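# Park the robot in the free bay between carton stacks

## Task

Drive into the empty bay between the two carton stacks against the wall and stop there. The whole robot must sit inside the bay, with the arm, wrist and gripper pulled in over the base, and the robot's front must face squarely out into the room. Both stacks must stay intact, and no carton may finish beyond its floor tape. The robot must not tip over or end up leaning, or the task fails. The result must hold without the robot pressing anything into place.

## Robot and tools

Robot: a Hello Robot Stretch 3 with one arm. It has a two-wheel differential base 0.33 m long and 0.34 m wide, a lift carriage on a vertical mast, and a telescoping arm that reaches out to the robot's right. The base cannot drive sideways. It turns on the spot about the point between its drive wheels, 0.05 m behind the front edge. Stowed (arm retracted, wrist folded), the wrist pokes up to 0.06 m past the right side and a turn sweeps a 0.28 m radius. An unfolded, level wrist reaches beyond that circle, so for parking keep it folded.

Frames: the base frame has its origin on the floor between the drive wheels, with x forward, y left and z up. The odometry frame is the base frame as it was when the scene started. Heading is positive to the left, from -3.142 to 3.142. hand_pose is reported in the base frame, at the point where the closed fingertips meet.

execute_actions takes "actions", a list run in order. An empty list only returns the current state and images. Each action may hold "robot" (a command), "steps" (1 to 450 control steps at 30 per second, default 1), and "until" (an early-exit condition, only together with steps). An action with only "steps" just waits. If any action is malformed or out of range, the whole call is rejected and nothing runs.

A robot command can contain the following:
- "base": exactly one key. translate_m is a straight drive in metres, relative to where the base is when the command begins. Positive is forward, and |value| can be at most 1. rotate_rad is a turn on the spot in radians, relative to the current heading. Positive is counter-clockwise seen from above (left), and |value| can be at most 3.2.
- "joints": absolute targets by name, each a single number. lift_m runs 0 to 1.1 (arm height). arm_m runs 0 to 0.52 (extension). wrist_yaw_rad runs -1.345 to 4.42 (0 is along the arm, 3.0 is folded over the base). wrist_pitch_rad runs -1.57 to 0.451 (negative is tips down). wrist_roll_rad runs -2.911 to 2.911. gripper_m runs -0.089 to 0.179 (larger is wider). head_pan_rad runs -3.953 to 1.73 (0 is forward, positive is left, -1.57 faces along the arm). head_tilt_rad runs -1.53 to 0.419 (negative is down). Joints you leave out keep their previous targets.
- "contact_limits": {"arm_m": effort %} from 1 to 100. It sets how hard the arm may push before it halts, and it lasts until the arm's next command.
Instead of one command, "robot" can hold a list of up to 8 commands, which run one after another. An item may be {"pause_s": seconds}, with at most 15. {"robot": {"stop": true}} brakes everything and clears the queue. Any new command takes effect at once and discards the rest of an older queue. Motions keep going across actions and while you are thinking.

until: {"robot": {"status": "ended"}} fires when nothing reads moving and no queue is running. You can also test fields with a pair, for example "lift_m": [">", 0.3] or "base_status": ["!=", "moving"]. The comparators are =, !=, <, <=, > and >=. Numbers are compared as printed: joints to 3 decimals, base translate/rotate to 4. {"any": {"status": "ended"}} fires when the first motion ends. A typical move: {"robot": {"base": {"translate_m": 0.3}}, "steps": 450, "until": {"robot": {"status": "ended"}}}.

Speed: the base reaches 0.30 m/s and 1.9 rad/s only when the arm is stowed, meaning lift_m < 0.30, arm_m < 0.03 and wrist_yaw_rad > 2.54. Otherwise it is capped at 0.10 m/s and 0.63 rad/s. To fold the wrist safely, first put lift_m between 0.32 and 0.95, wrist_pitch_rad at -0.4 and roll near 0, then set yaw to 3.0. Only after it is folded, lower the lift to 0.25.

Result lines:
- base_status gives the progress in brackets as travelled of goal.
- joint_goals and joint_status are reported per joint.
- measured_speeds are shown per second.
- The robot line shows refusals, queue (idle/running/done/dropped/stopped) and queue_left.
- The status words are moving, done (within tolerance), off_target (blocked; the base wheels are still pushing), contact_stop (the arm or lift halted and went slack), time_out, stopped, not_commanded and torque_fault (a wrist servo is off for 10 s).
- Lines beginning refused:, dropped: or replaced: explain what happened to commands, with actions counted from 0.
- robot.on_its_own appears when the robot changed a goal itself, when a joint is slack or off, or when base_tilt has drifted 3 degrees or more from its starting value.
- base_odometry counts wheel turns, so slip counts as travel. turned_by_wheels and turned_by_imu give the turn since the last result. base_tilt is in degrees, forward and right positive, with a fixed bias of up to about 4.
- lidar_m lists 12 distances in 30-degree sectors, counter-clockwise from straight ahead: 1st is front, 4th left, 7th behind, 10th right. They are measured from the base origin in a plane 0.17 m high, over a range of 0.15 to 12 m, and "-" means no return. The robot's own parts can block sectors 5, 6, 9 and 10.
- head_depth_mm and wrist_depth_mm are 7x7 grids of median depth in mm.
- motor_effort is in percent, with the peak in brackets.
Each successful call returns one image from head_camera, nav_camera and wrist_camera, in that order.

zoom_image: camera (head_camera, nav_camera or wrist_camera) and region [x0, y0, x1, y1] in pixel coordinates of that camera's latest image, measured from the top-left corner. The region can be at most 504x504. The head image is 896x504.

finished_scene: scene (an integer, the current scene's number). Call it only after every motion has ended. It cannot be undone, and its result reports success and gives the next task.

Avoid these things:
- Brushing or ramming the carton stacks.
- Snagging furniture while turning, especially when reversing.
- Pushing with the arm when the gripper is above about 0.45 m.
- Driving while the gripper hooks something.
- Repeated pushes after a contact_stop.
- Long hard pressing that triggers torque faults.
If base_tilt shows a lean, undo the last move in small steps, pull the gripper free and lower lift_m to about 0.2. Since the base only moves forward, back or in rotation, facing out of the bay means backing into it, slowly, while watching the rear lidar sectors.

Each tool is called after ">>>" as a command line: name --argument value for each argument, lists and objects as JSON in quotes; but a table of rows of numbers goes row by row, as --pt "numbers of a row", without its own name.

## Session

>>> execute_actions --actions '[]'

Scene clock: 0.00 s.
robot.base_odometry: x=+0.000 y=+0.000 heading=+0.000 (m, m, rad; robot's odometry frame)
robot.turned_by_wheels: +0.000 (rad since the last result)
robot.turned_by_imu: +0.000 (rad since the last result)
robot.base_tilt: forward=+1.7 right=-0.7 (deg)
robot.lidar_m: 3.04 3.00 1.85 1.06 0.91 0.91 1.04 1.59 1.13 1.82 2.54 2.58
robot.head_depth_mm: 2074 2934 3004 2974 2976 2941 2515 / 2095 3201 3255 3220 3156 3166 2462 / 2137 3248 3473 3477 3445 3328 2447 / 2164 3376 3835 3777 3792 3531 2405 / 2208 3435 - - - 3459 2360 / 2233 3482 3928 - - 3288 2323 / 2291 3463 3636 3639 3670 3338 2282
robot.base_status: not_commanded
robot.joint_positions: lift_m=+0.402 arm_m=+0.000 wrist_yaw_rad=+2.896 wrist_pitch_rad=-0.397 wrist_roll_rad=-0.001 gripper_m=+0.037 head_pan_rad=-0.014 head_tilt_rad=-0.013
robot.joint_goals: lift_m=+0.402 arm_m=+0.000 wrist_yaw_rad=+2.896 wrist_pitch_rad=-0.397 wrist_roll_rad=-0.001 gripper_m=+0.037 head_pan_rad=-0.014 head_tilt_rad=-0.013
robot.joint_status: lift_m=not_commanded arm_m=not_commanded wrist_yaw_rad=not_commanded wrist_pitch_rad=not_commanded wrist_roll_rad=not_commanded gripper_m=not_commanded head_pan_rad=not_commanded head_tilt_rad=not_commanded
robot.measured_speeds: translate_m=+0.000 rotate_rad=+0.000 lift_m=+0.000 arm_m=+0.000 wrist_yaw_rad=+0.000 wrist_pitch_rad=+0.000 wrist_roll_rad=+0.000 head_pan_rad=+0.000 head_tilt_rad=+0.000
robot: refusals=0 queue=idle queue_left=0
robot.motor_effort: left_wheel=+0 right_wheel=+0 lift_m=+24 arm_m=+0 wrist_yaw_rad=+0 wrist_pitch_rad=+6 wrist_roll_rad=+0 gripper_m=+1 head_pan_rad=+1 head_tilt_rad=+1 (%)
robot.hand_pose: x=+0.0339 y=+0.0748 z=+0.4199 quat_wxyz=(+0.224, +0.704, +0.054, +0.672) (m; robot's base frame)
robot.wrist_depth_mm: - 972 - - - - - / - - - - - - - / - - - - - - - / - 891 903 879 935 920 932 / 707 750 777 745 749 742 773 / 628 - - 630 657 660 662 / 550 - 553 561 553 572 569
pictures: head_camera (sideways: a quarter turn clockwise sets it upright), nav_camera (sideways: a quarter turn counterclockwise sets it upright), wrist_camera
camera_calibration (this result's frames):
head_camera: T_world_to_cam=[[-0.025985, -0.0712646, -0.997119, 1.31889], [0.0533846, 0.995933, -0.072571, 0.0982724], [0.998236, -0.0551166, -0.0220749, -0.0142726], [0, 0, 0, 1]] pos_world=[0.0432724, -0.00466961, 1.3219]
nav_camera: T_world_to_cam=[[0.0667929, -0.0354526, 0.997137, -1.25777], [-0.0244969, -0.999126, -0.0338823, 0.0994578], [0.997466, -0.0221636, -0.067603, 0.0427955], [0, 0, 0, 1]] pos_world=[0.0437593, 0.0557283, 1.26043]
wrist_camera: T_world_to_cam=[[0.955201, -0.295951, 0.00224373, -0.0222867], [-0.170397, -0.556134, -0.813437, 0.41948], [0.241985, 0.776614, -0.581648, 0.345051], [0, 0, 0, 1]] pos_world=[0.00926897, -0.0412802, 0.54197]
Images, in order (width x height): head_camera 896x504, nav_camera 672x504, wrist_camera 644x364.

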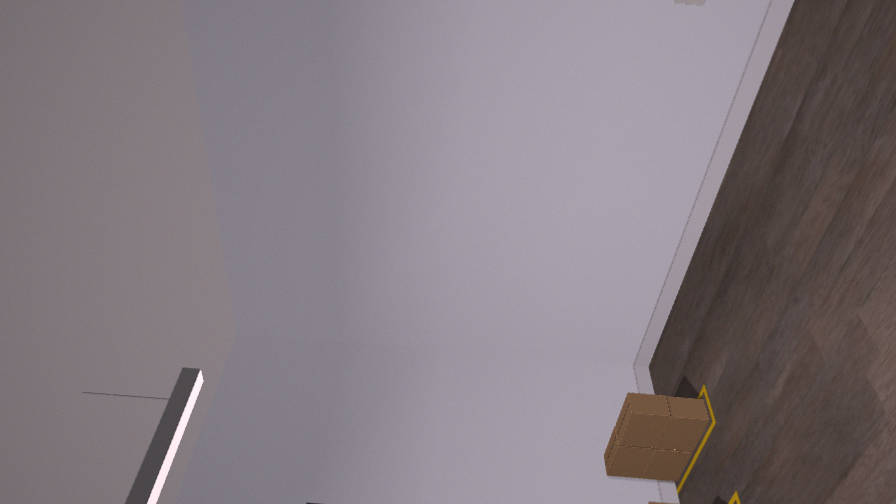

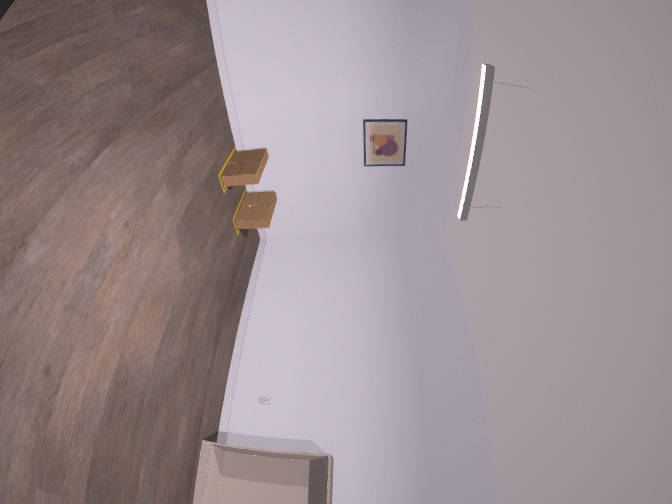

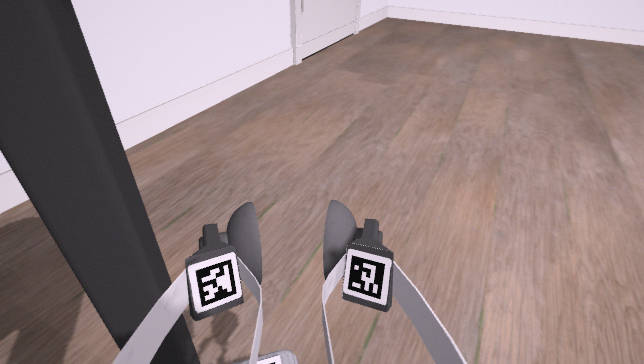

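>>> execute_actions --actions '[{"robot":[{"joints":{"wrist_pitch_rad":-0.4,"wrist_yaw_rad":3.0,"wrist_roll_rad":0,"head_tilt_rad":-0.6,"head_pan_rad":0.6}},{"joints":{"lift_m":0.25}},{"base":{"translate_m":1.0}},{"base":{"translate_m":1.0}}],"steps":450,"until":{"robot":{"status":"ended"}}}]'

Scene clock: 22.53 s.
robot.base_odometry: x=+2.000 y=+0.000 heading=+0.000 (m, m, rad; robot's odometry frame)
robot.turned_by_wheels: +0.000 (rad since the last result)
robot.turned_by_imu: +0.002 (rad since the last result)
robot.base_tilt: forward=+2.0 right=-0.8 (deg)
robot.lidar_m: 1.61 1.23 1.79 2.05 2.32 2.34 2.68 2.76 2.50 1.43 1.42 1.41
robot.head_depth_mm: 1697 1880 2122 2333 1915 1583 1340 / 1670 1839 2069 2175 1819 1557 1322 / 1631 1809 2017 1911 1814 1533 1315 / 1594 1769 1978 2166 1830 1514 1295 / 1569 1734 1935 2090 1714 1500 1283 / 1539 1705 1891 1896 1687 1488 1267 / 1507 1663 1833 2038 1757 1465 1255
robot.base_status: done (translate_m +1.0000 of +1.0000)
robot.joint_positions: lift_m=+0.250 arm_m=+0.000 wrist_yaw_rad=+2.998 wrist_pitch_rad=-0.414 wrist_roll_rad=-0.001 gripper_m=+0.037 head_pan_rad=+0.593 head_tilt_rad=-0.594
robot.joint_goals: lift_m=+0.250 arm_m=+0.000 wrist_yaw_rad=+3.000 wrist_pitch_rad=-0.400 wrist_roll_rad=+0.000 gripper_m=+0.037 head_pan_rad=+0.600 head_tilt_rad=-0.600
robot.joint_status: lift_m=done arm_m=not_commanded wrist_yaw_rad=done wrist_pitch_rad=done wrist_roll_rad=done gripper_m=not_commanded head_pan_rad=done head_tilt_rad=done
robot.measured_speeds: translate_m=+0.000 rotate_rad=+0.000 lift_m=+0.000 arm_m=+0.000 wrist_yaw_rad=+0.000 wrist_pitch_rad=+0.000 wrist_roll_rad=+0.000 head_pan_rad=+0.000 head_tilt_rad=+0.000
robot: refusals=0 queue=done queue_left=0
robot.motor_effort: left_wheel=+0(8) right_wheel=-1(5) lift_m=+16(24) arm_m=+0(0) wrist_yaw_rad=+2(1) wrist_pitch_rad=+6(6) wrist_roll_rad=+0(2) gripper_m=+0(0) head_pan_rad=+6(45) head_tilt_rad=-3(22) (%)
robot.hand_pose: x=+0.0109 y=+0.0772 z=+0.2640 quat_wxyz=(+0.195, +0.700, +0.096, +0.680) (m; robot's base frame)
robot.wrist_depth_mm: - - - - - - 944 / - - - - - - - / 783 - 793 805 824 822 829 / 615 - 630 638 649 674 661 / 517 513 556 548 545 540 551 / 457 - - - 468 463 469 / - - - - 396 406 408
pictures: head_camera (sideways: a quarter turn clockwise sets it upright), nav_camera (sideways: a quarter turn counterclockwise sets it upright), wrist_camera
camera_calibration (this result's frames):
head_camera: T_world_to_cam=[[-0.431018, -0.376802, -0.819905, 1.08994], [-0.56254, 0.822659, -0.0823452, 0.114694], [0.70553, 0.425737, -0.566547, 0.696127], [0, 0, 0, 1]] pos_world=[0.0431642, 0.0199699, 1.29748]
nav_camera: T_world_to_cam=[[0.519658, 0.308546, 0.796715, -0.998905], [0.535717, -0.844097, -0.0225258, 0.0812336], [0.665555, 0.438519, -0.603935, 0.742804], [0, 0, 0, 1]] pos_world=[-0.0188059, 0.0510434, 1.24628]
wrist_camera: T_world_to_cam=[[0.980363, -0.197177, 0.00316708, -0.00740752], [-0.114865, -0.584013, -0.803576, 0.28908], [0.160296, 0.787432, -0.595194, 0.261699], [0, 0, 0, 1]] pos_world=[-0.00148226, -0.0387042, 0.388083]
Images, in order (width x height): head_camera 896x504, nav_camera 672x504, wrist_camera 644x364.

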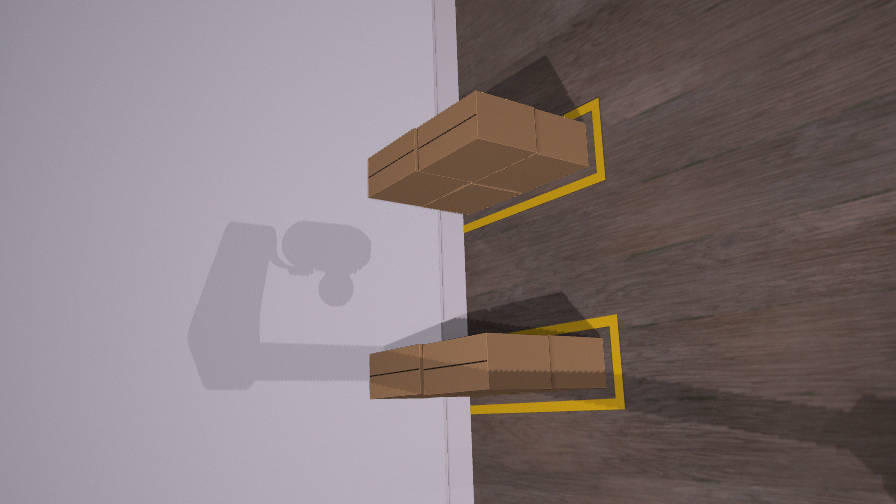

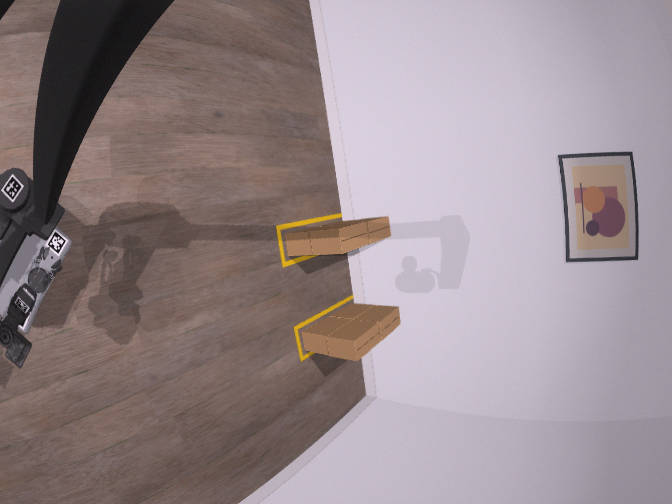

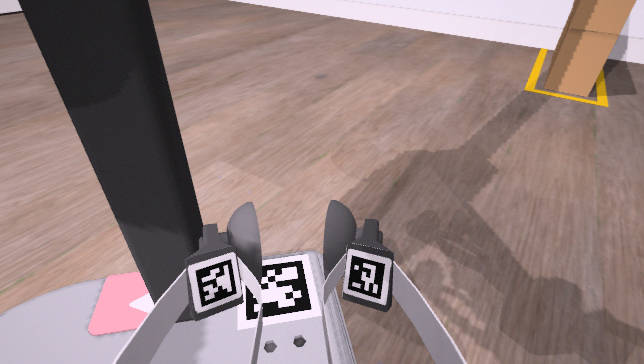

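>>> execute_actions --actions '[{"robot":[{"base":{"translate_m":0.505}},{"base":{"rotate_rad":-2.355}},{"base":{"translate_m":-0.4},"joints":{"head_pan_rad":-3.0,"head_tilt_rad":-1.0}}],"steps":450,"until":{"robot":{"status":"ended"}}}]'

Scene clock: 42.53 s.
robot.base_odometry: x=+2.787 y=+0.283 heading=-2.355 (m, m, rad; robot's odometry frame)
robot.turned_by_wheels: -2.355 (rad since the last result)
robot.turned_by_imu: -2.302 (rad since the last result)
robot.base_tilt: forward=+2.0 right=-0.7 (deg)
robot.lidar_m: 3.26 1.49 1.09 1.05 1.09 0.56 0.66 0.52 1.49 2.67 2.80 3.56
robot.head_depth_mm: 977 1139 1281 1154 1056 1282 1198 / 997 1164 1402 1527 1283 1271 1176 / 1018 1188 1430 1561 1395 1284 - / 1041 1216 1477 1540 1375 1288 - / 1060 1259 1263 1342 1351 1263 - / 1087 1281 1478 1082 1288 1237 - / 1108 1312 1586 1480 1332 1217 -
robot.base_status: done (translate_m -0.4000 of -0.4000)
robot.joint_positions: lift_m=+0.250 arm_m=+0.000 wrist_yaw_rad=+2.998 wrist_pitch_rad=-0.414 wrist_roll_rad=-0.001 gripper_m=+0.037 head_pan_rad=-2.993 head_tilt_rad=-0.988
robot.joint_goals: lift_m=+0.250 arm_m=+0.000 wrist_yaw_rad=+3.000 wrist_pitch_rad=-0.400 wrist_roll_rad=+0.000 gripper_m=+0.037 head_pan_rad=-3.000 head_tilt_rad=-1.000
robot.joint_status: lift_m=done arm_m=not_commanded wrist_yaw_rad=done wrist_pitch_rad=done wrist_roll_rad=done gripper_m=not_commanded head_pan_rad=done head_tilt_rad=done
robot.measured_speeds: translate_m=+0.000 rotate_rad=+0.000 lift_m=+0.000 arm_m=+0.000 wrist_yaw_rad=+0.000 wrist_pitch_rad=+0.000 wrist_roll_rad=+0.000 head_pan_rad=+0.000 head_tilt_rad=+0.000
robot: refusals=0 queue=done queue_left=0
robot.motor_effort: left_wheel=+2(11) right_wheel=-2(10) lift_m=+16(16) arm_m=+0(1) wrist_yaw_rad=+2(2) wrist_pitch_rad=+5(5) wrist_roll_rad=+0(0) gripper_m=+1(1) head_pan_rad=-3(56) head_tilt_rad=-4(22) (%)
robot.hand_pose: x=+0.0109 y=+0.0772 z=+0.2640 quat_wxyz=(+0.195, +0.700, +0.096, +0.680) (m; robot's base frame)
robot.wrist_depth_mm: 871 924 947 - - - - / 910 - - - - - - / 759 - 792 782 791 810 845 / 607 - 635 642 650 654 662 / 519 512 557 552 544 536 542 / 456 - - - 460 462 472 / - - - - 399 410 408
pictures: head_camera (sideways: a quarter turn clockwise sets it upright), nav_camera (sideways: a quarter turn counterclockwise sets it upright), wrist_camera
camera_calibration (this result's frames):
head_camera: T_world_to_cam=[[0.819581, 0.195185, -0.538693, 0.715849], [0.18513, -0.979968, -0.0734119, 0.0984629], [-0.542231, -0.0395609, -0.839298, 1.05846], [0, 0, 0, 1]] pos_world=[-0.0309928, -0.00135872, 1.28122]
nav_camera: T_world_to_cam=[[-0.858782, -0.0937348, 0.503694, -0.608678], [-0.114441, 0.993377, -0.0102563, 0.0692176], [-0.499396, -0.0664512, -0.863822, 1.08787], [0, 0, 0, 1]] pos_world=[0.0284794, -0.053523, 1.24702]
wrist_camera: T_world_to_cam=[[0.980371, -0.197138, 0.00317059, -0.00740903], [-0.114848, -0.584064, -0.803542, 0.289041], [0.16026, 0.787405, -0.59524, 0.261736], [0, 0, 0, 1]] pos_world=[-0.00148656, -0.0387343, 0.388076]
Images, in order (width x height): head_camera 896x504, nav_camera 672x504, wrist_camera 644x364.

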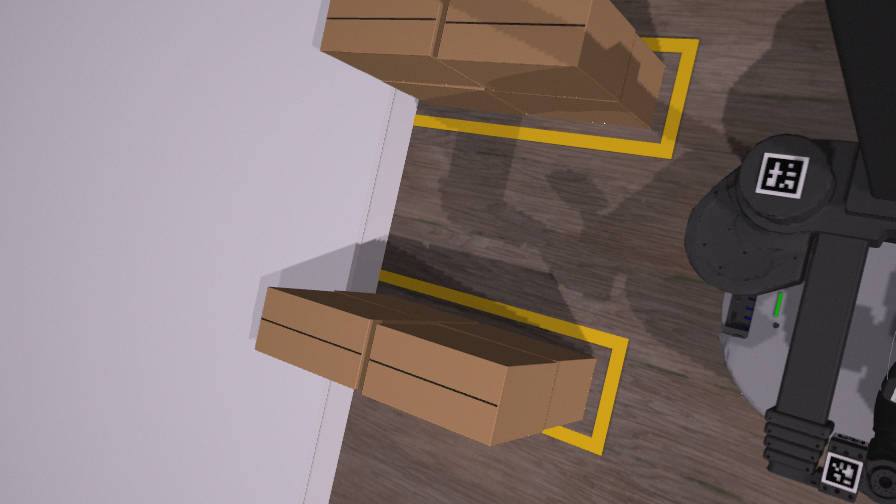

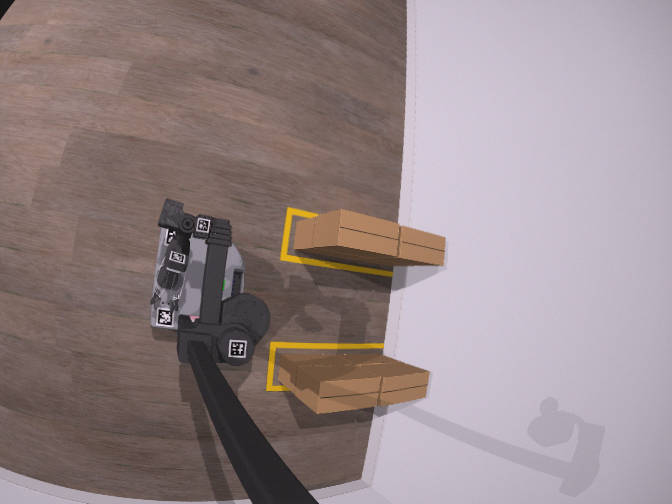

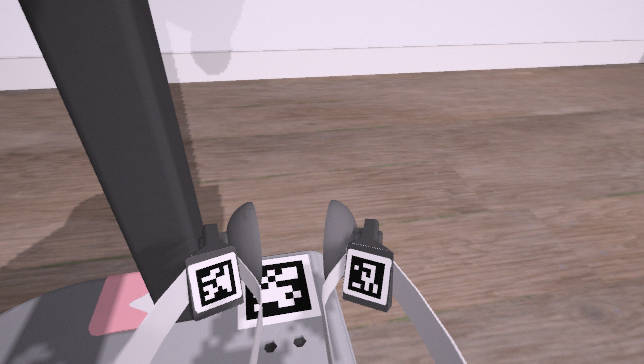

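>>> execute_actions --actions '[{"robot":{"base":{"translate_m":-0.12},"joints":{"head_pan_rad":-1.57,"head_tilt_rad":-1.45}},"steps":450,"until":{"robot":{"status":"ended"}}}]'

Scene clock: 62.37 s.
robot.base_odometry: x=+2.872 y=+0.368 heading=-2.355 (m, m, rad; robot's odometry frame)
robot.turned_by_wheels: +0.000 (rad since the last result)
robot.turned_by_imu: +0.001 (rad since the last result)
robot.base_tilt: forward=+1.9 right=-0.6 (deg)
robot.lidar_m: 3.36 1.48 1.09 1.05 0.52 0.46 0.66 0.41 1.32 2.68 2.80 3.67
robot.head_depth_mm: 1415 1381 1348 1116 1289 1254 911 / 1416 1363 1335 1307 1285 1246 1219 / 1398 1354 1323 1305 - - 1223 / 1385 1351 1323 1295 - - 1200 / 1372 1339 1307 1273 1252 1219 1197 / 1360 1327 1298 1269 1234 1209 1182 / 1348 1321 1293 1256 1232 1212 1175
robot.base_status: done (translate_m -0.1200 of -0.1200)
robot.joint_positions: lift_m=+0.250 arm_m=+0.000 wrist_yaw_rad=+2.998 wrist_pitch_rad=-0.414 wrist_roll_rad=-0.001 gripper_m=+0.037 head_pan_rad=-1.576 head_tilt_rad=-1.433
robot.joint_goals: lift_m=+0.250 arm_m=+0.000 wrist_yaw_rad=+3.000 wrist_pitch_rad=-0.400 wrist_roll_rad=+0.000 gripper_m=+0.037 head_pan_rad=-1.570 head_tilt_rad=-1.450
robot.joint_status: lift_m=done arm_m=not_commanded wrist_yaw_rad=done wrist_pitch_rad=done wrist_roll_rad=done gripper_m=not_commanded head_pan_rad=done head_tilt_rad=done
robot.measured_speeds: translate_m=+0.000 rotate_rad=+0.000 lift_m=+0.000 arm_m=+0.000 wrist_yaw_rad=+0.000 wrist_pitch_rad=+0.000 wrist_roll_rad=+0.000 head_pan_rad=+0.000 head_tilt_rad=+0.000
robot: refusals=0 queue=done queue_left=0
robot.motor_effort: left_wheel=+2(9) right_wheel=-2(9) lift_m=+15(16) arm_m=+0(0) wrist_yaw_rad=+1(2) wrist_pitch_rad=+5(6) wrist_roll_rad=+0(0) gripper_m=+1(0) head_pan_rad=+5(58) head_tilt_rad=-6(24) (%)
robot.hand_pose: x=+0.0109 y=+0.0772 z=+0.2640 quat_wxyz=(+0.195, +0.700, +0.096, +0.680) (m; robot's base frame)
robot.wrist_depth_mm: 897 959 965 - - - - / 921 - - - - - - / 764 - 793 801 818 816 833 / 610 - 632 629 661 642 658 / 512 506 553 548 534 545 553 / 454 - - - 462 466 471 / - - - - 402 406 410
pictures: head_camera (sideways: a quarter turn clockwise sets it upright), nav_camera (sideways: a quarter turn counterclockwise sets it upright), wrist_camera
camera_calibration (this result's frames):
head_camera: T_world_to_cam=[[-0.0662577, 0.989971, -0.124768, 0.182174], [0.996923, 0.0604297, -0.0499338, 0.0629087], [-0.0418933, -0.127693, -0.990929, 1.25228], [0, 0, 0, 1]] pos_world=[0.00181747, -0.024241, 1.26679]
nav_camera: T_world_to_cam=[[-0.0399132, -0.995753, 0.082958, -0.0657491], [-0.999165, 0.0404976, 0.00537316, 0.0542651], [-0.00870994, -0.0826743, -0.996539, 1.25711], [0, 0, 0, 1]] pos_world=[0.062545, 0.0362635, 1.25793]
wrist_camera: T_world_to_cam=[[0.980388, -0.197052, 0.00317204, -0.00739686], [-0.1148, -0.584096, -0.803525, 0.289031], [0.160189, 0.787402, -0.595262, 0.261743], [0, 0, 0, 1]] pos_world=[-0.00149582, -0.0387326, 0.388073]
Images, in order (width x height): head_camera 896x504, nav_camera 672x504, wrist_camera 644x364.

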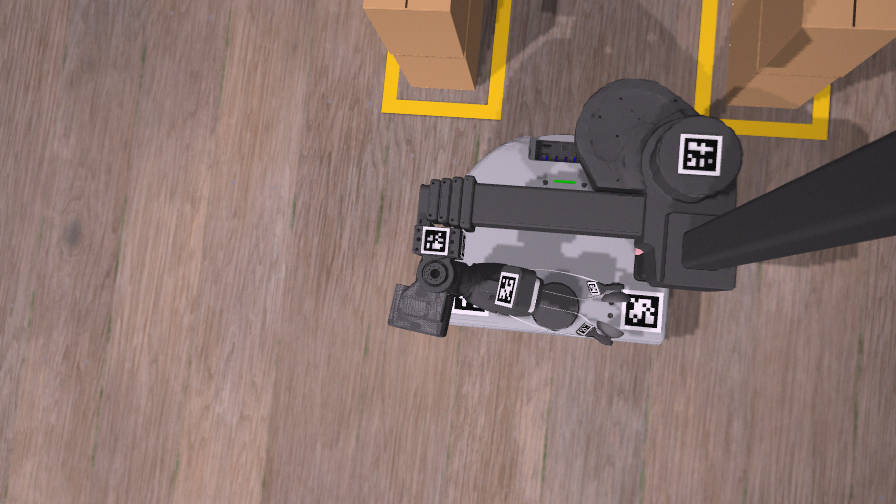

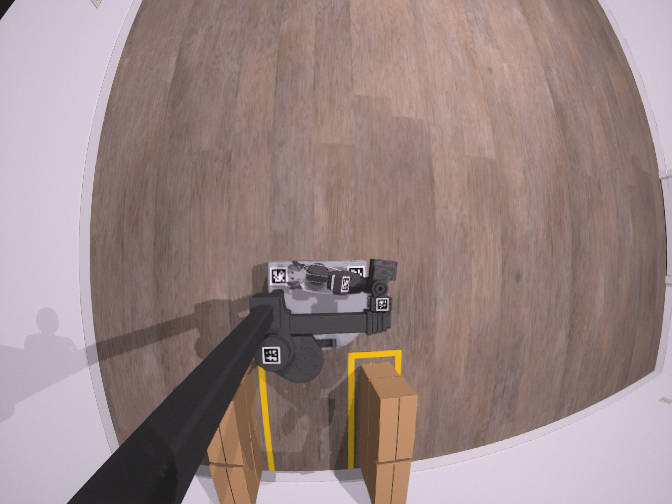

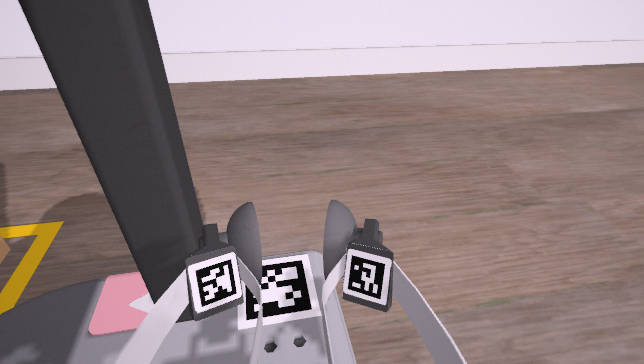

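>>> execute_actions --actions '[{"robot":[{"base":{"rotate_rad":0.31}},{"base":{"translate_m":0.2}},{"base":{"rotate_rad":-0.35}},{"base":{"translate_m":-0.22}}],"steps":450,"until":{"robot":{"status":"ended"}}}]'

Scene clock: 94.50 s.
robot.base_odometry: x=+2.942 y=+0.340 heading=-2.395 (m, m, rad; robot's odometry frame)
robot.turned_by_wheels: -0.040 (rad since the last result)
robot.turned_by_imu: -0.037 (rad since the last result)
robot.base_tilt: forward=+2.0 right=-0.6 (deg)
robot.lidar_m: 3.42 1.46 1.03 0.99 1.02 0.40 0.67 0.42 0.47 2.74 2.82 3.74
robot.head_depth_mm: 1411 1377 1012 1302 1278 1047 1211 / 1397 1371 1332 1302 1284 1181 1217 / 1396 1367 1327 1301 - - 1220 / 1379 1347 1311 1295 - - 1196 / 1370 1342 1305 1275 1242 1218 1192 / 1358 1328 1295 1264 1243 1206 1188 / 1354 1317 1288 1253 1232 1202 1181
robot.base_status: done (translate_m -0.2200 of -0.2200)
robot.joint_positions: lift_m=+0.250 arm_m=+0.000 wrist_yaw_rad=+2.998 wrist_pitch_rad=-0.414 wrist_roll_rad=-0.001 gripper_m=+0.037 head_pan_rad=-1.576 head_tilt_rad=-1.433
robot.joint_goals: lift_m=+0.250 arm_m=+0.000 wrist_yaw_rad=+3.000 wrist_pitch_rad=-0.400 wrist_roll_rad=+0.000 gripper_m=+0.037 head_pan_rad=-1.570 head_tilt_rad=-1.450
robot.joint_status: lift_m=done arm_m=not_commanded wrist_yaw_rad=done wrist_pitch_rad=done wrist_roll_rad=done gripper_m=not_commanded head_pan_rad=done head_tilt_rad=done
robot.measured_speeds: translate_m=+0.000 rotate_rad=+0.000 lift_m=+0.000 arm_m=+0.000 wrist_yaw_rad=+0.000 wrist_pitch_rad=+0.000 wrist_roll_rad=+0.000 head_pan_rad=+0.000 head_tilt_rad=+0.000
robot: refusals=0 queue=done queue_left=0
robot.motor_effort: left_wheel=+2(8) right_wheel=-2(9) lift_m=+15(16) arm_m=-1(0) wrist_yaw_rad=+1(3) wrist_pitch_rad=+6(5) wrist_roll_rad=+0(0) gripper_m=+0(1) head_pan_rad=+4(5) head_tilt_rad=-6(6) (%)
robot.hand_pose: x=+0.0109 y=+0.0772 z=+0.2640 quat_wxyz=(+0.195, +0.700, +0.096, +0.680) (m; robot's base frame)
robot.wrist_depth_mm: - 867 921 949 - - - / 881 - 975 - - - - / 752 - 791 794 814 807 821 / 606 - 639 649 639 654 665 / 518 517 554 545 541 542 547 / 459 - - - 465 469 460 / - - - - 399 407 406
pictures: head_camera (sideways: a quarter turn clockwise sets it upright), nav_camera (sideways: a quarter turn counterclockwise sets it upright), wrist_camera
camera_calibration (this result's frames):
head_camera: T_world_to_cam=[[-0.0667258, 0.989984, -0.124419, 0.181722], [0.996894, 0.0609189, -0.0499106, 0.0628786], [-0.0418312, -0.127363, -0.990974, 1.25234], [0, 0, 0, 1]] pos_world=[0.001829, -0.0242306, 1.26678]
nav_camera: T_world_to_cam=[[-0.0394424, -0.995801, 0.0826063, -0.0652941], [-0.999184, 0.0400231, 0.00538555, 0.0542491], [-0.0086691, -0.0823265, -0.996568, 1.25715], [0, 0, 0, 1]] pos_world=[0.0625279, 0.0363058, 1.25794]
wrist_camera: T_world_to_cam=[[0.980397, -0.197007, 0.00317386, -0.00739142], [-0.114777, -0.584125, -0.803507, 0.289018], [0.160151, 0.787392, -0.595286, 0.261752], [0, 0, 0, 1]] pos_world=[-0.00150074, -0.038735, 0.388069]
Images, in order (width x height): head_camera 896x504, nav_camera 672x504, wrist_camera 644x364.

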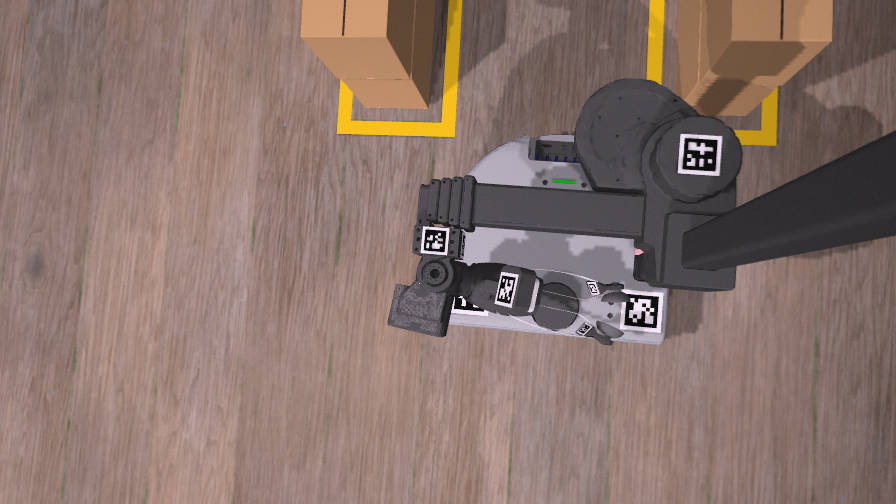

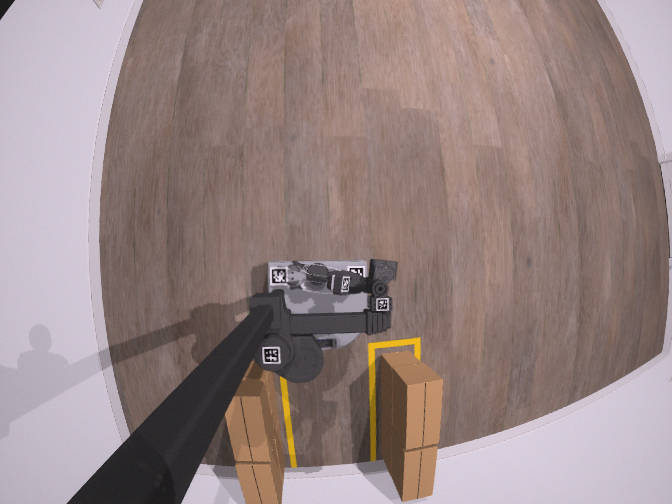

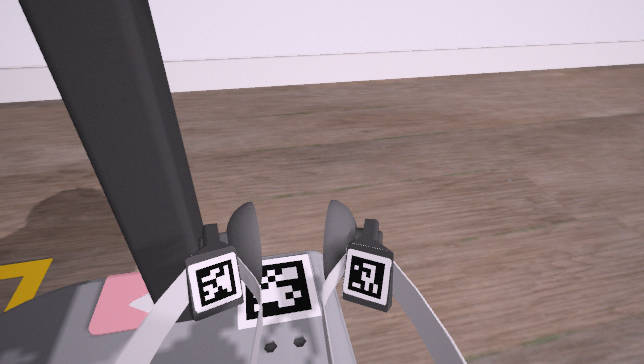

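>>> zoom_image --camera "head_camera" --region '[320,0,820,160]'

Region (320, 0, 820, 160) of head_camera's 896x504 image, scaled by 1.008, with more detail than that image has; it fills the top 161 rows of this view, and the rest is white.

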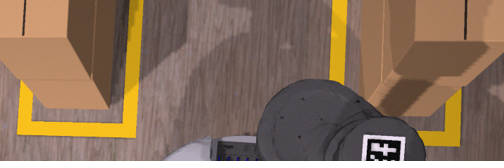

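>>> execute_actions --actions '[{"robot":{"base":{"translate_m":-0.3}},"steps":450,"until":{"robot":{"status":"ended"}}}]'

Scene clock: 117.30 s.
robot.base_odometry: x=+3.163 y=+0.543 heading=-2.395 (m, m, rad; robot's odometry frame)
robot.turned_by_wheels: +0.000 (rad since the last result)
robot.turned_by_imu: +0.001 (rad since the last result)
robot.base_tilt: forward=+1.9 right=-0.4 (deg)
robot.lidar_m: 2.94 1.44 1.02 0.20 0.19 0.25 0.60 0.37 0.26 0.25 2.83 3.81
robot.head_depth_mm: 1410 1375 969 1315 1284 1018 1215 / 1401 1373 958 1304 1290 907 1211 / 1387 1349 950 1237 - - 875 / 1384 1347 990 1253 - - 1189 / 1371 1340 1303 1273 1246 1211 1200 / 1356 1328 1293 1273 1239 1213 1187 / 1344 1320 1288 1259 1230 1197 1176
robot.base_status: done (translate_m -0.3000 of -0.3000)
robot.joint_positions: lift_m=+0.250 arm_m=+0.000 wrist_yaw_rad=+2.998 wrist_pitch_rad=-0.414 wrist_roll_rad=-0.001 gripper_m=+0.037 head_pan_rad=-1.576 head_tilt_rad=-1.433
robot.joint_goals: lift_m=+0.250 arm_m=+0.000 wrist_yaw_rad=+3.000 wrist_pitch_rad=-0.400 wrist_roll_rad=+0.000 gripper_m=+0.037 head_pan_rad=-1.570 head_tilt_rad=-1.450
robot.joint_status: lift_m=done arm_m=not_commanded wrist_yaw_rad=done wrist_pitch_rad=done wrist_roll_rad=done gripper_m=not_commanded head_pan_rad=done head_tilt_rad=done
robot.measured_speeds: translate_m=+0.000 rotate_rad=+0.000 lift_m=+0.000 arm_m=+0.000 wrist_yaw_rad=+0.000 wrist_pitch_rad=+0.000 wrist_roll_rad=+0.000 head_pan_rad=+0.000 head_tilt_rad=+0.000
robot: refusals=0 queue=done queue_left=0
robot.motor_effort: left_wheel=+2(7) right_wheel=-2(9) lift_m=+16(16) arm_m=+0(0) wrist_yaw_rad=+1(2) wrist_pitch_rad=+6(6) wrist_roll_rad=+0(0) gripper_m=+1(1) head_pan_rad=+5(4) head_tilt_rad=-6(7) (%)
robot.hand_pose: x=+0.0109 y=+0.0772 z=+0.2640 quat_wxyz=(+0.195, +0.700, +0.096, +0.680) (m; robot's base frame)
robot.wrist_depth_mm: - 199 885 942 - - - / 196 - 947 - - - - / 214 - 744 798 802 805 826 / 233 - 615 634 637 655 656 / 257 269 517 551 543 538 557 / 278 - - - 466 464 470 / - - - - 395 404 402
pictures: head_camera (sideways: a quarter turn clockwise sets it upright), nav_camera (sideways: a quarter turn counterclockwise sets it upright), wrist_camera
camera_calibration (this result's frames):
head_camera: T_world_to_cam=[[-0.0667259, 0.989984, -0.124419, 0.181722], [0.996894, 0.060919, -0.0499106, 0.0628786], [-0.0418312, -0.127363, -0.990974, 1.25234], [0, 0, 0, 1]] pos_world=[0.00182901, -0.0242306, 1.26678]
nav_camera: T_world_to_cam=[[-0.0394422, -0.995801, 0.0826064, -0.0652942], [-0.999184, 0.040023, 0.00538554, 0.0542491], [-0.00866909, -0.0823266, -0.996568, 1.25715], [0, 0, 0, 1]] pos_world=[0.0625279, 0.0363058, 1.25794]
wrist_camera: T_world_to_cam=[[0.980397, -0.197007, 0.00317399, -0.00739147], [-0.114777, -0.584127, -0.803506, 0.289018], [0.16015, 0.787391, -0.595288, 0.261753], [0, 0, 0, 1]] pos_world=[-0.00150074, -0.038735, 0.388069]
Images, in order (width x height): head_camera 896x504, nav_camera 672x504, wrist_camera 644x364.

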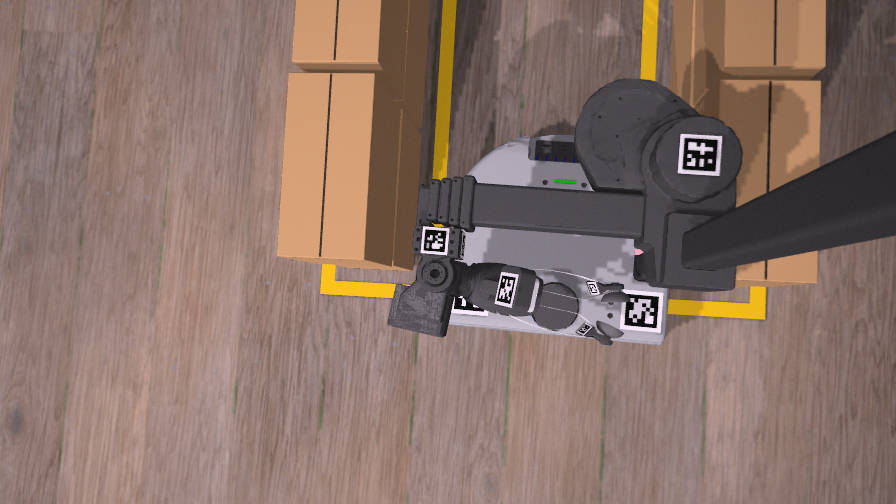

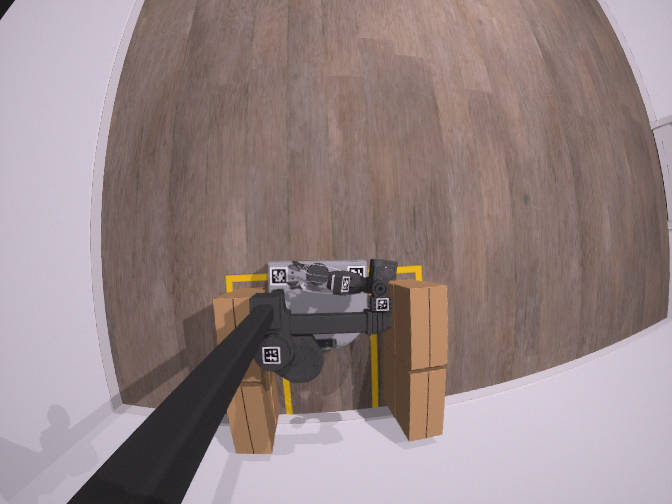

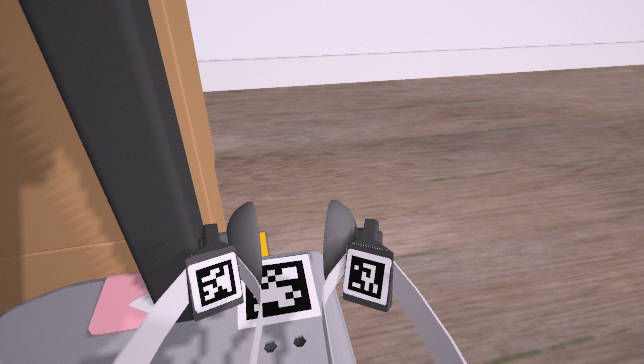

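>>> execute_actions --actions '[{"robot":{"base":{"translate_m":-0.24}},"steps":450,"until":{"robot":{"status":"ended"}}}]'

Scene clock: 124.40 s.
robot.base_odometry: x=+3.339 y=+0.706 heading=-2.395 (m, m, rad; robot's odometry frame)
robot.turned_by_wheels: +0.000 (rad since the last result)
robot.turned_by_imu: +0.001 (rad since the last result)
robot.base_tilt: forward=+2.0 right=-0.4 (deg)
robot.lidar_m: 3.16 0.26 0.19 0.18 0.18 0.24 0.36 0.37 0.27 0.26 0.27 3.80
robot.head_depth_mm: 1094 1056 977 1000 971 934 912 / 1388 1356 953 1249 1201 885 1080 / 1392 1360 947 1283 - - 875 / 1379 1347 940 1225 - - 1195 / 1373 1341 939 1265 1252 869 1187 / 1361 1326 931 1269 1237 862 1178 / 1341 1317 1278 1257 1230 1198 1174
robot.base_status: done (translate_m -0.2400 of -0.2400)
robot.joint_positions: lift_m=+0.250 arm_m=+0.000 wrist_yaw_rad=+2.998 wrist_pitch_rad=-0.414 wrist_roll_rad=-0.001 gripper_m=+0.037 head_pan_rad=-1.576 head_tilt_rad=-1.433
robot.joint_goals: lift_m=+0.250 arm_m=+0.000 wrist_yaw_rad=+3.000 wrist_pitch_rad=-0.400 wrist_roll_rad=+0.000 gripper_m=+0.037 head_pan_rad=-1.570 head_tilt_rad=-1.450
robot.joint_status: lift_m=done arm_m=not_commanded wrist_yaw_rad=done wrist_pitch_rad=done wrist_roll_rad=done gripper_m=not_commanded head_pan_rad=done head_tilt_rad=done
robot.measured_speeds: translate_m=+0.000 rotate_rad=+0.000 lift_m=+0.000 arm_m=+0.000 wrist_yaw_rad=+0.000 wrist_pitch_rad=+0.000 wrist_roll_rad=+0.000 head_pan_rad=+0.000 head_tilt_rad=+0.000
robot: refusals=0 queue=done queue_left=0
robot.motor_effort: left_wheel=+2(8) right_wheel=-2(8) lift_m=+16(17) arm_m=+0(0) wrist_yaw_rad=+2(2) wrist_pitch_rad=+5(6) wrist_roll_rad=+0(0) gripper_m=+0(1) head_pan_rad=+3(5) head_tilt_rad=-6(5) (%)
robot.hand_pose: x=+0.0109 y=+0.0772 z=+0.2640 quat_wxyz=(+0.195, +0.700, +0.096, +0.680) (m; robot's base frame)
robot.wrist_depth_mm: - 186 193 206 219 237 - / 192 - 210 224 240 267 - / 208 - 231 247 268 793 824 / 228 - 254 277 299 659 674 / 251 262 280 303 339 547 541 / 266 - - - 424 465 470 / - - - - 397 400 400
pictures: head_camera (sideways: a quarter turn clockwise sets it upright), nav_camera (sideways: a quarter turn counterclockwise sets it upright), wrist_camera
camera_calibration (this result's frames):
head_camera: T_world_to_cam=[[-0.0669126, 0.989971, -0.124419, 0.181723], [0.996883, 0.061107, -0.0499106, 0.0628787], [-0.0418072, -0.127371, -0.990974, 1.25234], [0, 0, 0, 1]] pos_world=[0.00183358, -0.0242315, 1.26678]
nav_camera: T_world_to_cam=[[-0.0392544, -0.995809, 0.0826064, -0.0652954], [-0.999192, 0.0398346, 0.00538554, 0.0542492], [-0.00865356, -0.0823282, -0.996568, 1.25715], [0, 0, 0, 1]] pos_world=[0.062521, 0.0363164, 1.25794]
wrist_camera: T_world_to_cam=[[0.980405, -0.196965, 0.00317456, -0.00738537], [-0.114754, -0.584143, -0.803497, 0.289012], [0.160115, 0.787389, -0.5953, 0.261756], [0, 0, 0, 1]] pos_world=[-0.00150533, -0.0387341, 0.388067]
Images, in order (width x height): head_camera 896x504, nav_camera 672x504, wrist_camera 644x364.

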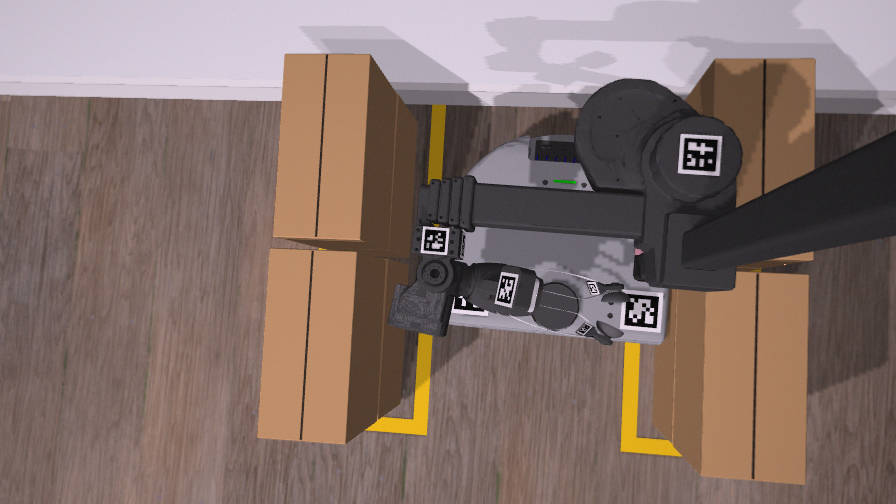

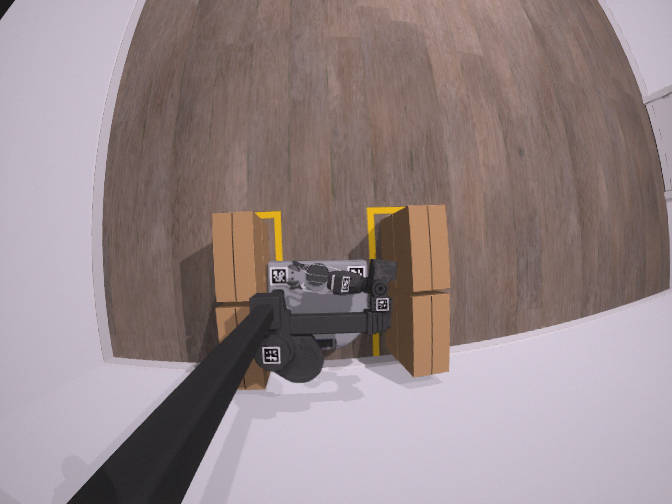

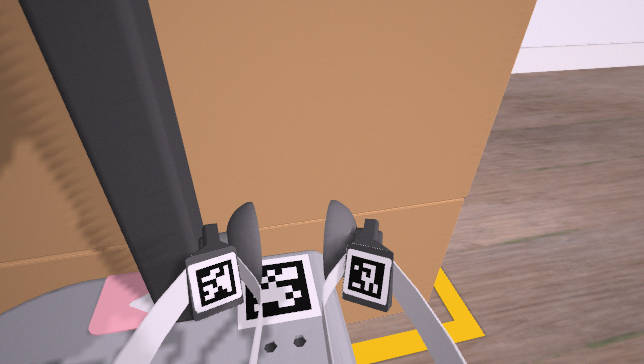

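>>> execute_actions --actions '[{"robot":[{"base":{"rotate_rad":-0.04}},{"base":{"translate_m":0.4}},{"base":{"rotate_rad":0.03}},{"base":{"translate_m":-0.4}}],"steps":450,"until":{"robot":{"status":"ended"}}}]'

Scene clock: 146.27 s.
robot.base_odometry: x=+3.331 y=+0.715 heading=-2.405 (m, m, rad; robot's odometry frame)
robot.turned_by_wheels: -0.010 (rad since the last result)
robot.turned_by_imu: -0.008 (rad since the last result)
robot.base_tilt: forward=+1.9 right=-0.6 (deg)
robot.lidar_m: 3.18 1.46 0.20 0.19 0.19 0.26 0.36 0.37 0.26 0.25 0.25 3.74
robot.head_depth_mm: 1066 1040 967 994 967 939 921 / 1392 1351 957 1229 1205 888 1094 / 1395 1359 946 1224 - - 874 / 1380 1347 945 1170 - - 1196 / 1371 1338 934 1272 1248 872 1178 / 1356 1324 930 1262 1237 915 1173 / 1349 1318 1281 1260 1234 1197 1172
robot.base_status: done (translate_m -0.4000 of -0.4000)
robot.joint_positions: lift_m=+0.250 arm_m=+0.000 wrist_yaw_rad=+2.998 wrist_pitch_rad=-0.414 wrist_roll_rad=-0.001 gripper_m=+0.037 head_pan_rad=-1.576 head_tilt_rad=-1.433
robot.joint_goals: lift_m=+0.250 arm_m=+0.000 wrist_yaw_rad=+3.000 wrist_pitch_rad=-0.400 wrist_roll_rad=+0.000 gripper_m=+0.037 head_pan_rad=-1.570 head_tilt_rad=-1.450
robot.joint_status: lift_m=done arm_m=not_commanded wrist_yaw_rad=done wrist_pitch_rad=done wrist_roll_rad=done gripper_m=not_commanded head_pan_rad=done head_tilt_rad=done
robot.measured_speeds: translate_m=+0.000 rotate_rad=+0.000 lift_m=+0.000 arm_m=+0.000 wrist_yaw_rad=+0.000 wrist_pitch_rad=+0.000 wrist_roll_rad=+0.000 head_pan_rad=+0.000 head_tilt_rad=+0.000
robot: refusals=0 queue=done queue_left=0
robot.motor_effort: left_wheel=-1(10) right_wheel=+1(9) lift_m=+16(16) arm_m=+0(0) wrist_yaw_rad=+1(2) wrist_pitch_rad=+6(6) wrist_roll_rad=+0(0) gripper_m=+0(0) head_pan_rad=+4(4) head_tilt_rad=-6(6) (%)
robot.hand_pose: x=+0.0109 y=+0.0772 z=+0.2640 quat_wxyz=(+0.195, +0.700, +0.096, +0.680) (m; robot's base frame)
robot.wrist_depth_mm: - 197 203 218 232 254 - / 203 - 221 236 256 - - / 221 - 242 261 282 775 827 / 240 - 265 290 319 648 672 / 264 275 297 319 365 541 549 / 278 - - - 438 460 468 / - - - - 399 400 407
pictures: head_camera (sideways: a quarter turn clockwise sets it upright), nav_camera (sideways: a quarter turn counterclockwise sets it upright), wrist_camera
camera_calibration (this result's frames):
head_camera: T_world_to_cam=[[-0.0669123, 0.989982, -0.124334, 0.181612], [0.996883, 0.0611111, -0.0499049, 0.0628713], [-0.0418068, -0.127286, -0.990985, 1.25235], [0, 0, 0, 1]] pos_world=[0.00183358, -0.0242284, 1.26678]
nav_camera: T_world_to_cam=[[-0.0392547, -0.995816, 0.0825206, -0.0651836], [-0.999192, 0.0398343, 0.00538857, 0.0542452], [-0.00865317, -0.0822424, -0.996575, 1.25716], [0, 0, 0, 1]] pos_world=[0.0625211, 0.0363202, 1.25794]
wrist_camera: T_world_to_cam=[[0.980406, -0.196963, 0.00317516, -0.00738533], [-0.114753, -0.584149, -0.803493, 0.289009], [0.160113, 0.787385, -0.595306, 0.261758], [0, 0, 0, 1]] pos_world=[-0.00150555, -0.0387342, 0.388066]
Images, in order (width x height): head_camera 896x504, nav_camera 672x504, wrist_camera 644x364.

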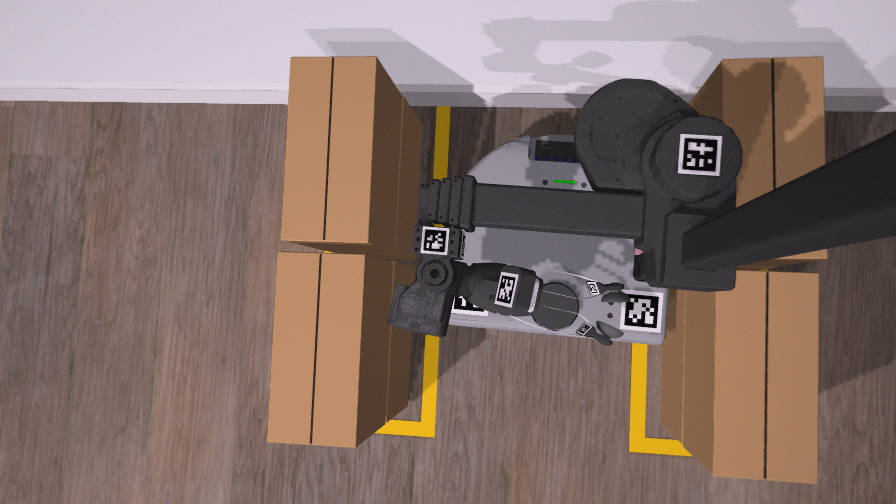

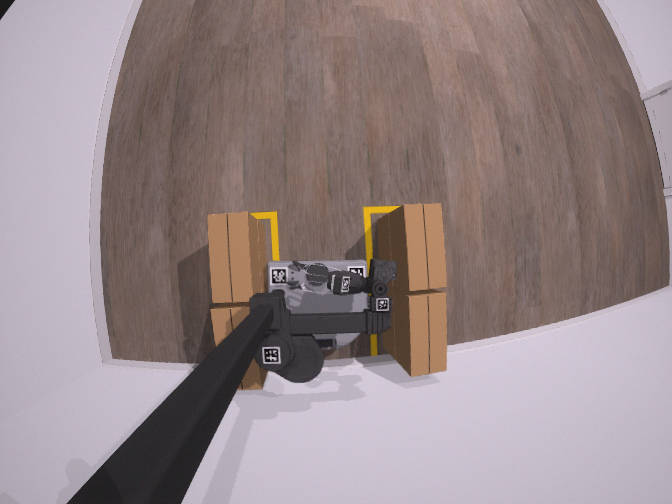

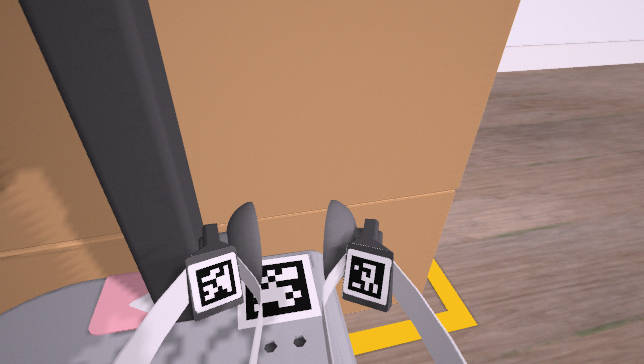

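This now matches the pose that passed in scene 1.

>>> finished_scene --scene 2

The scene is finished: the task was done.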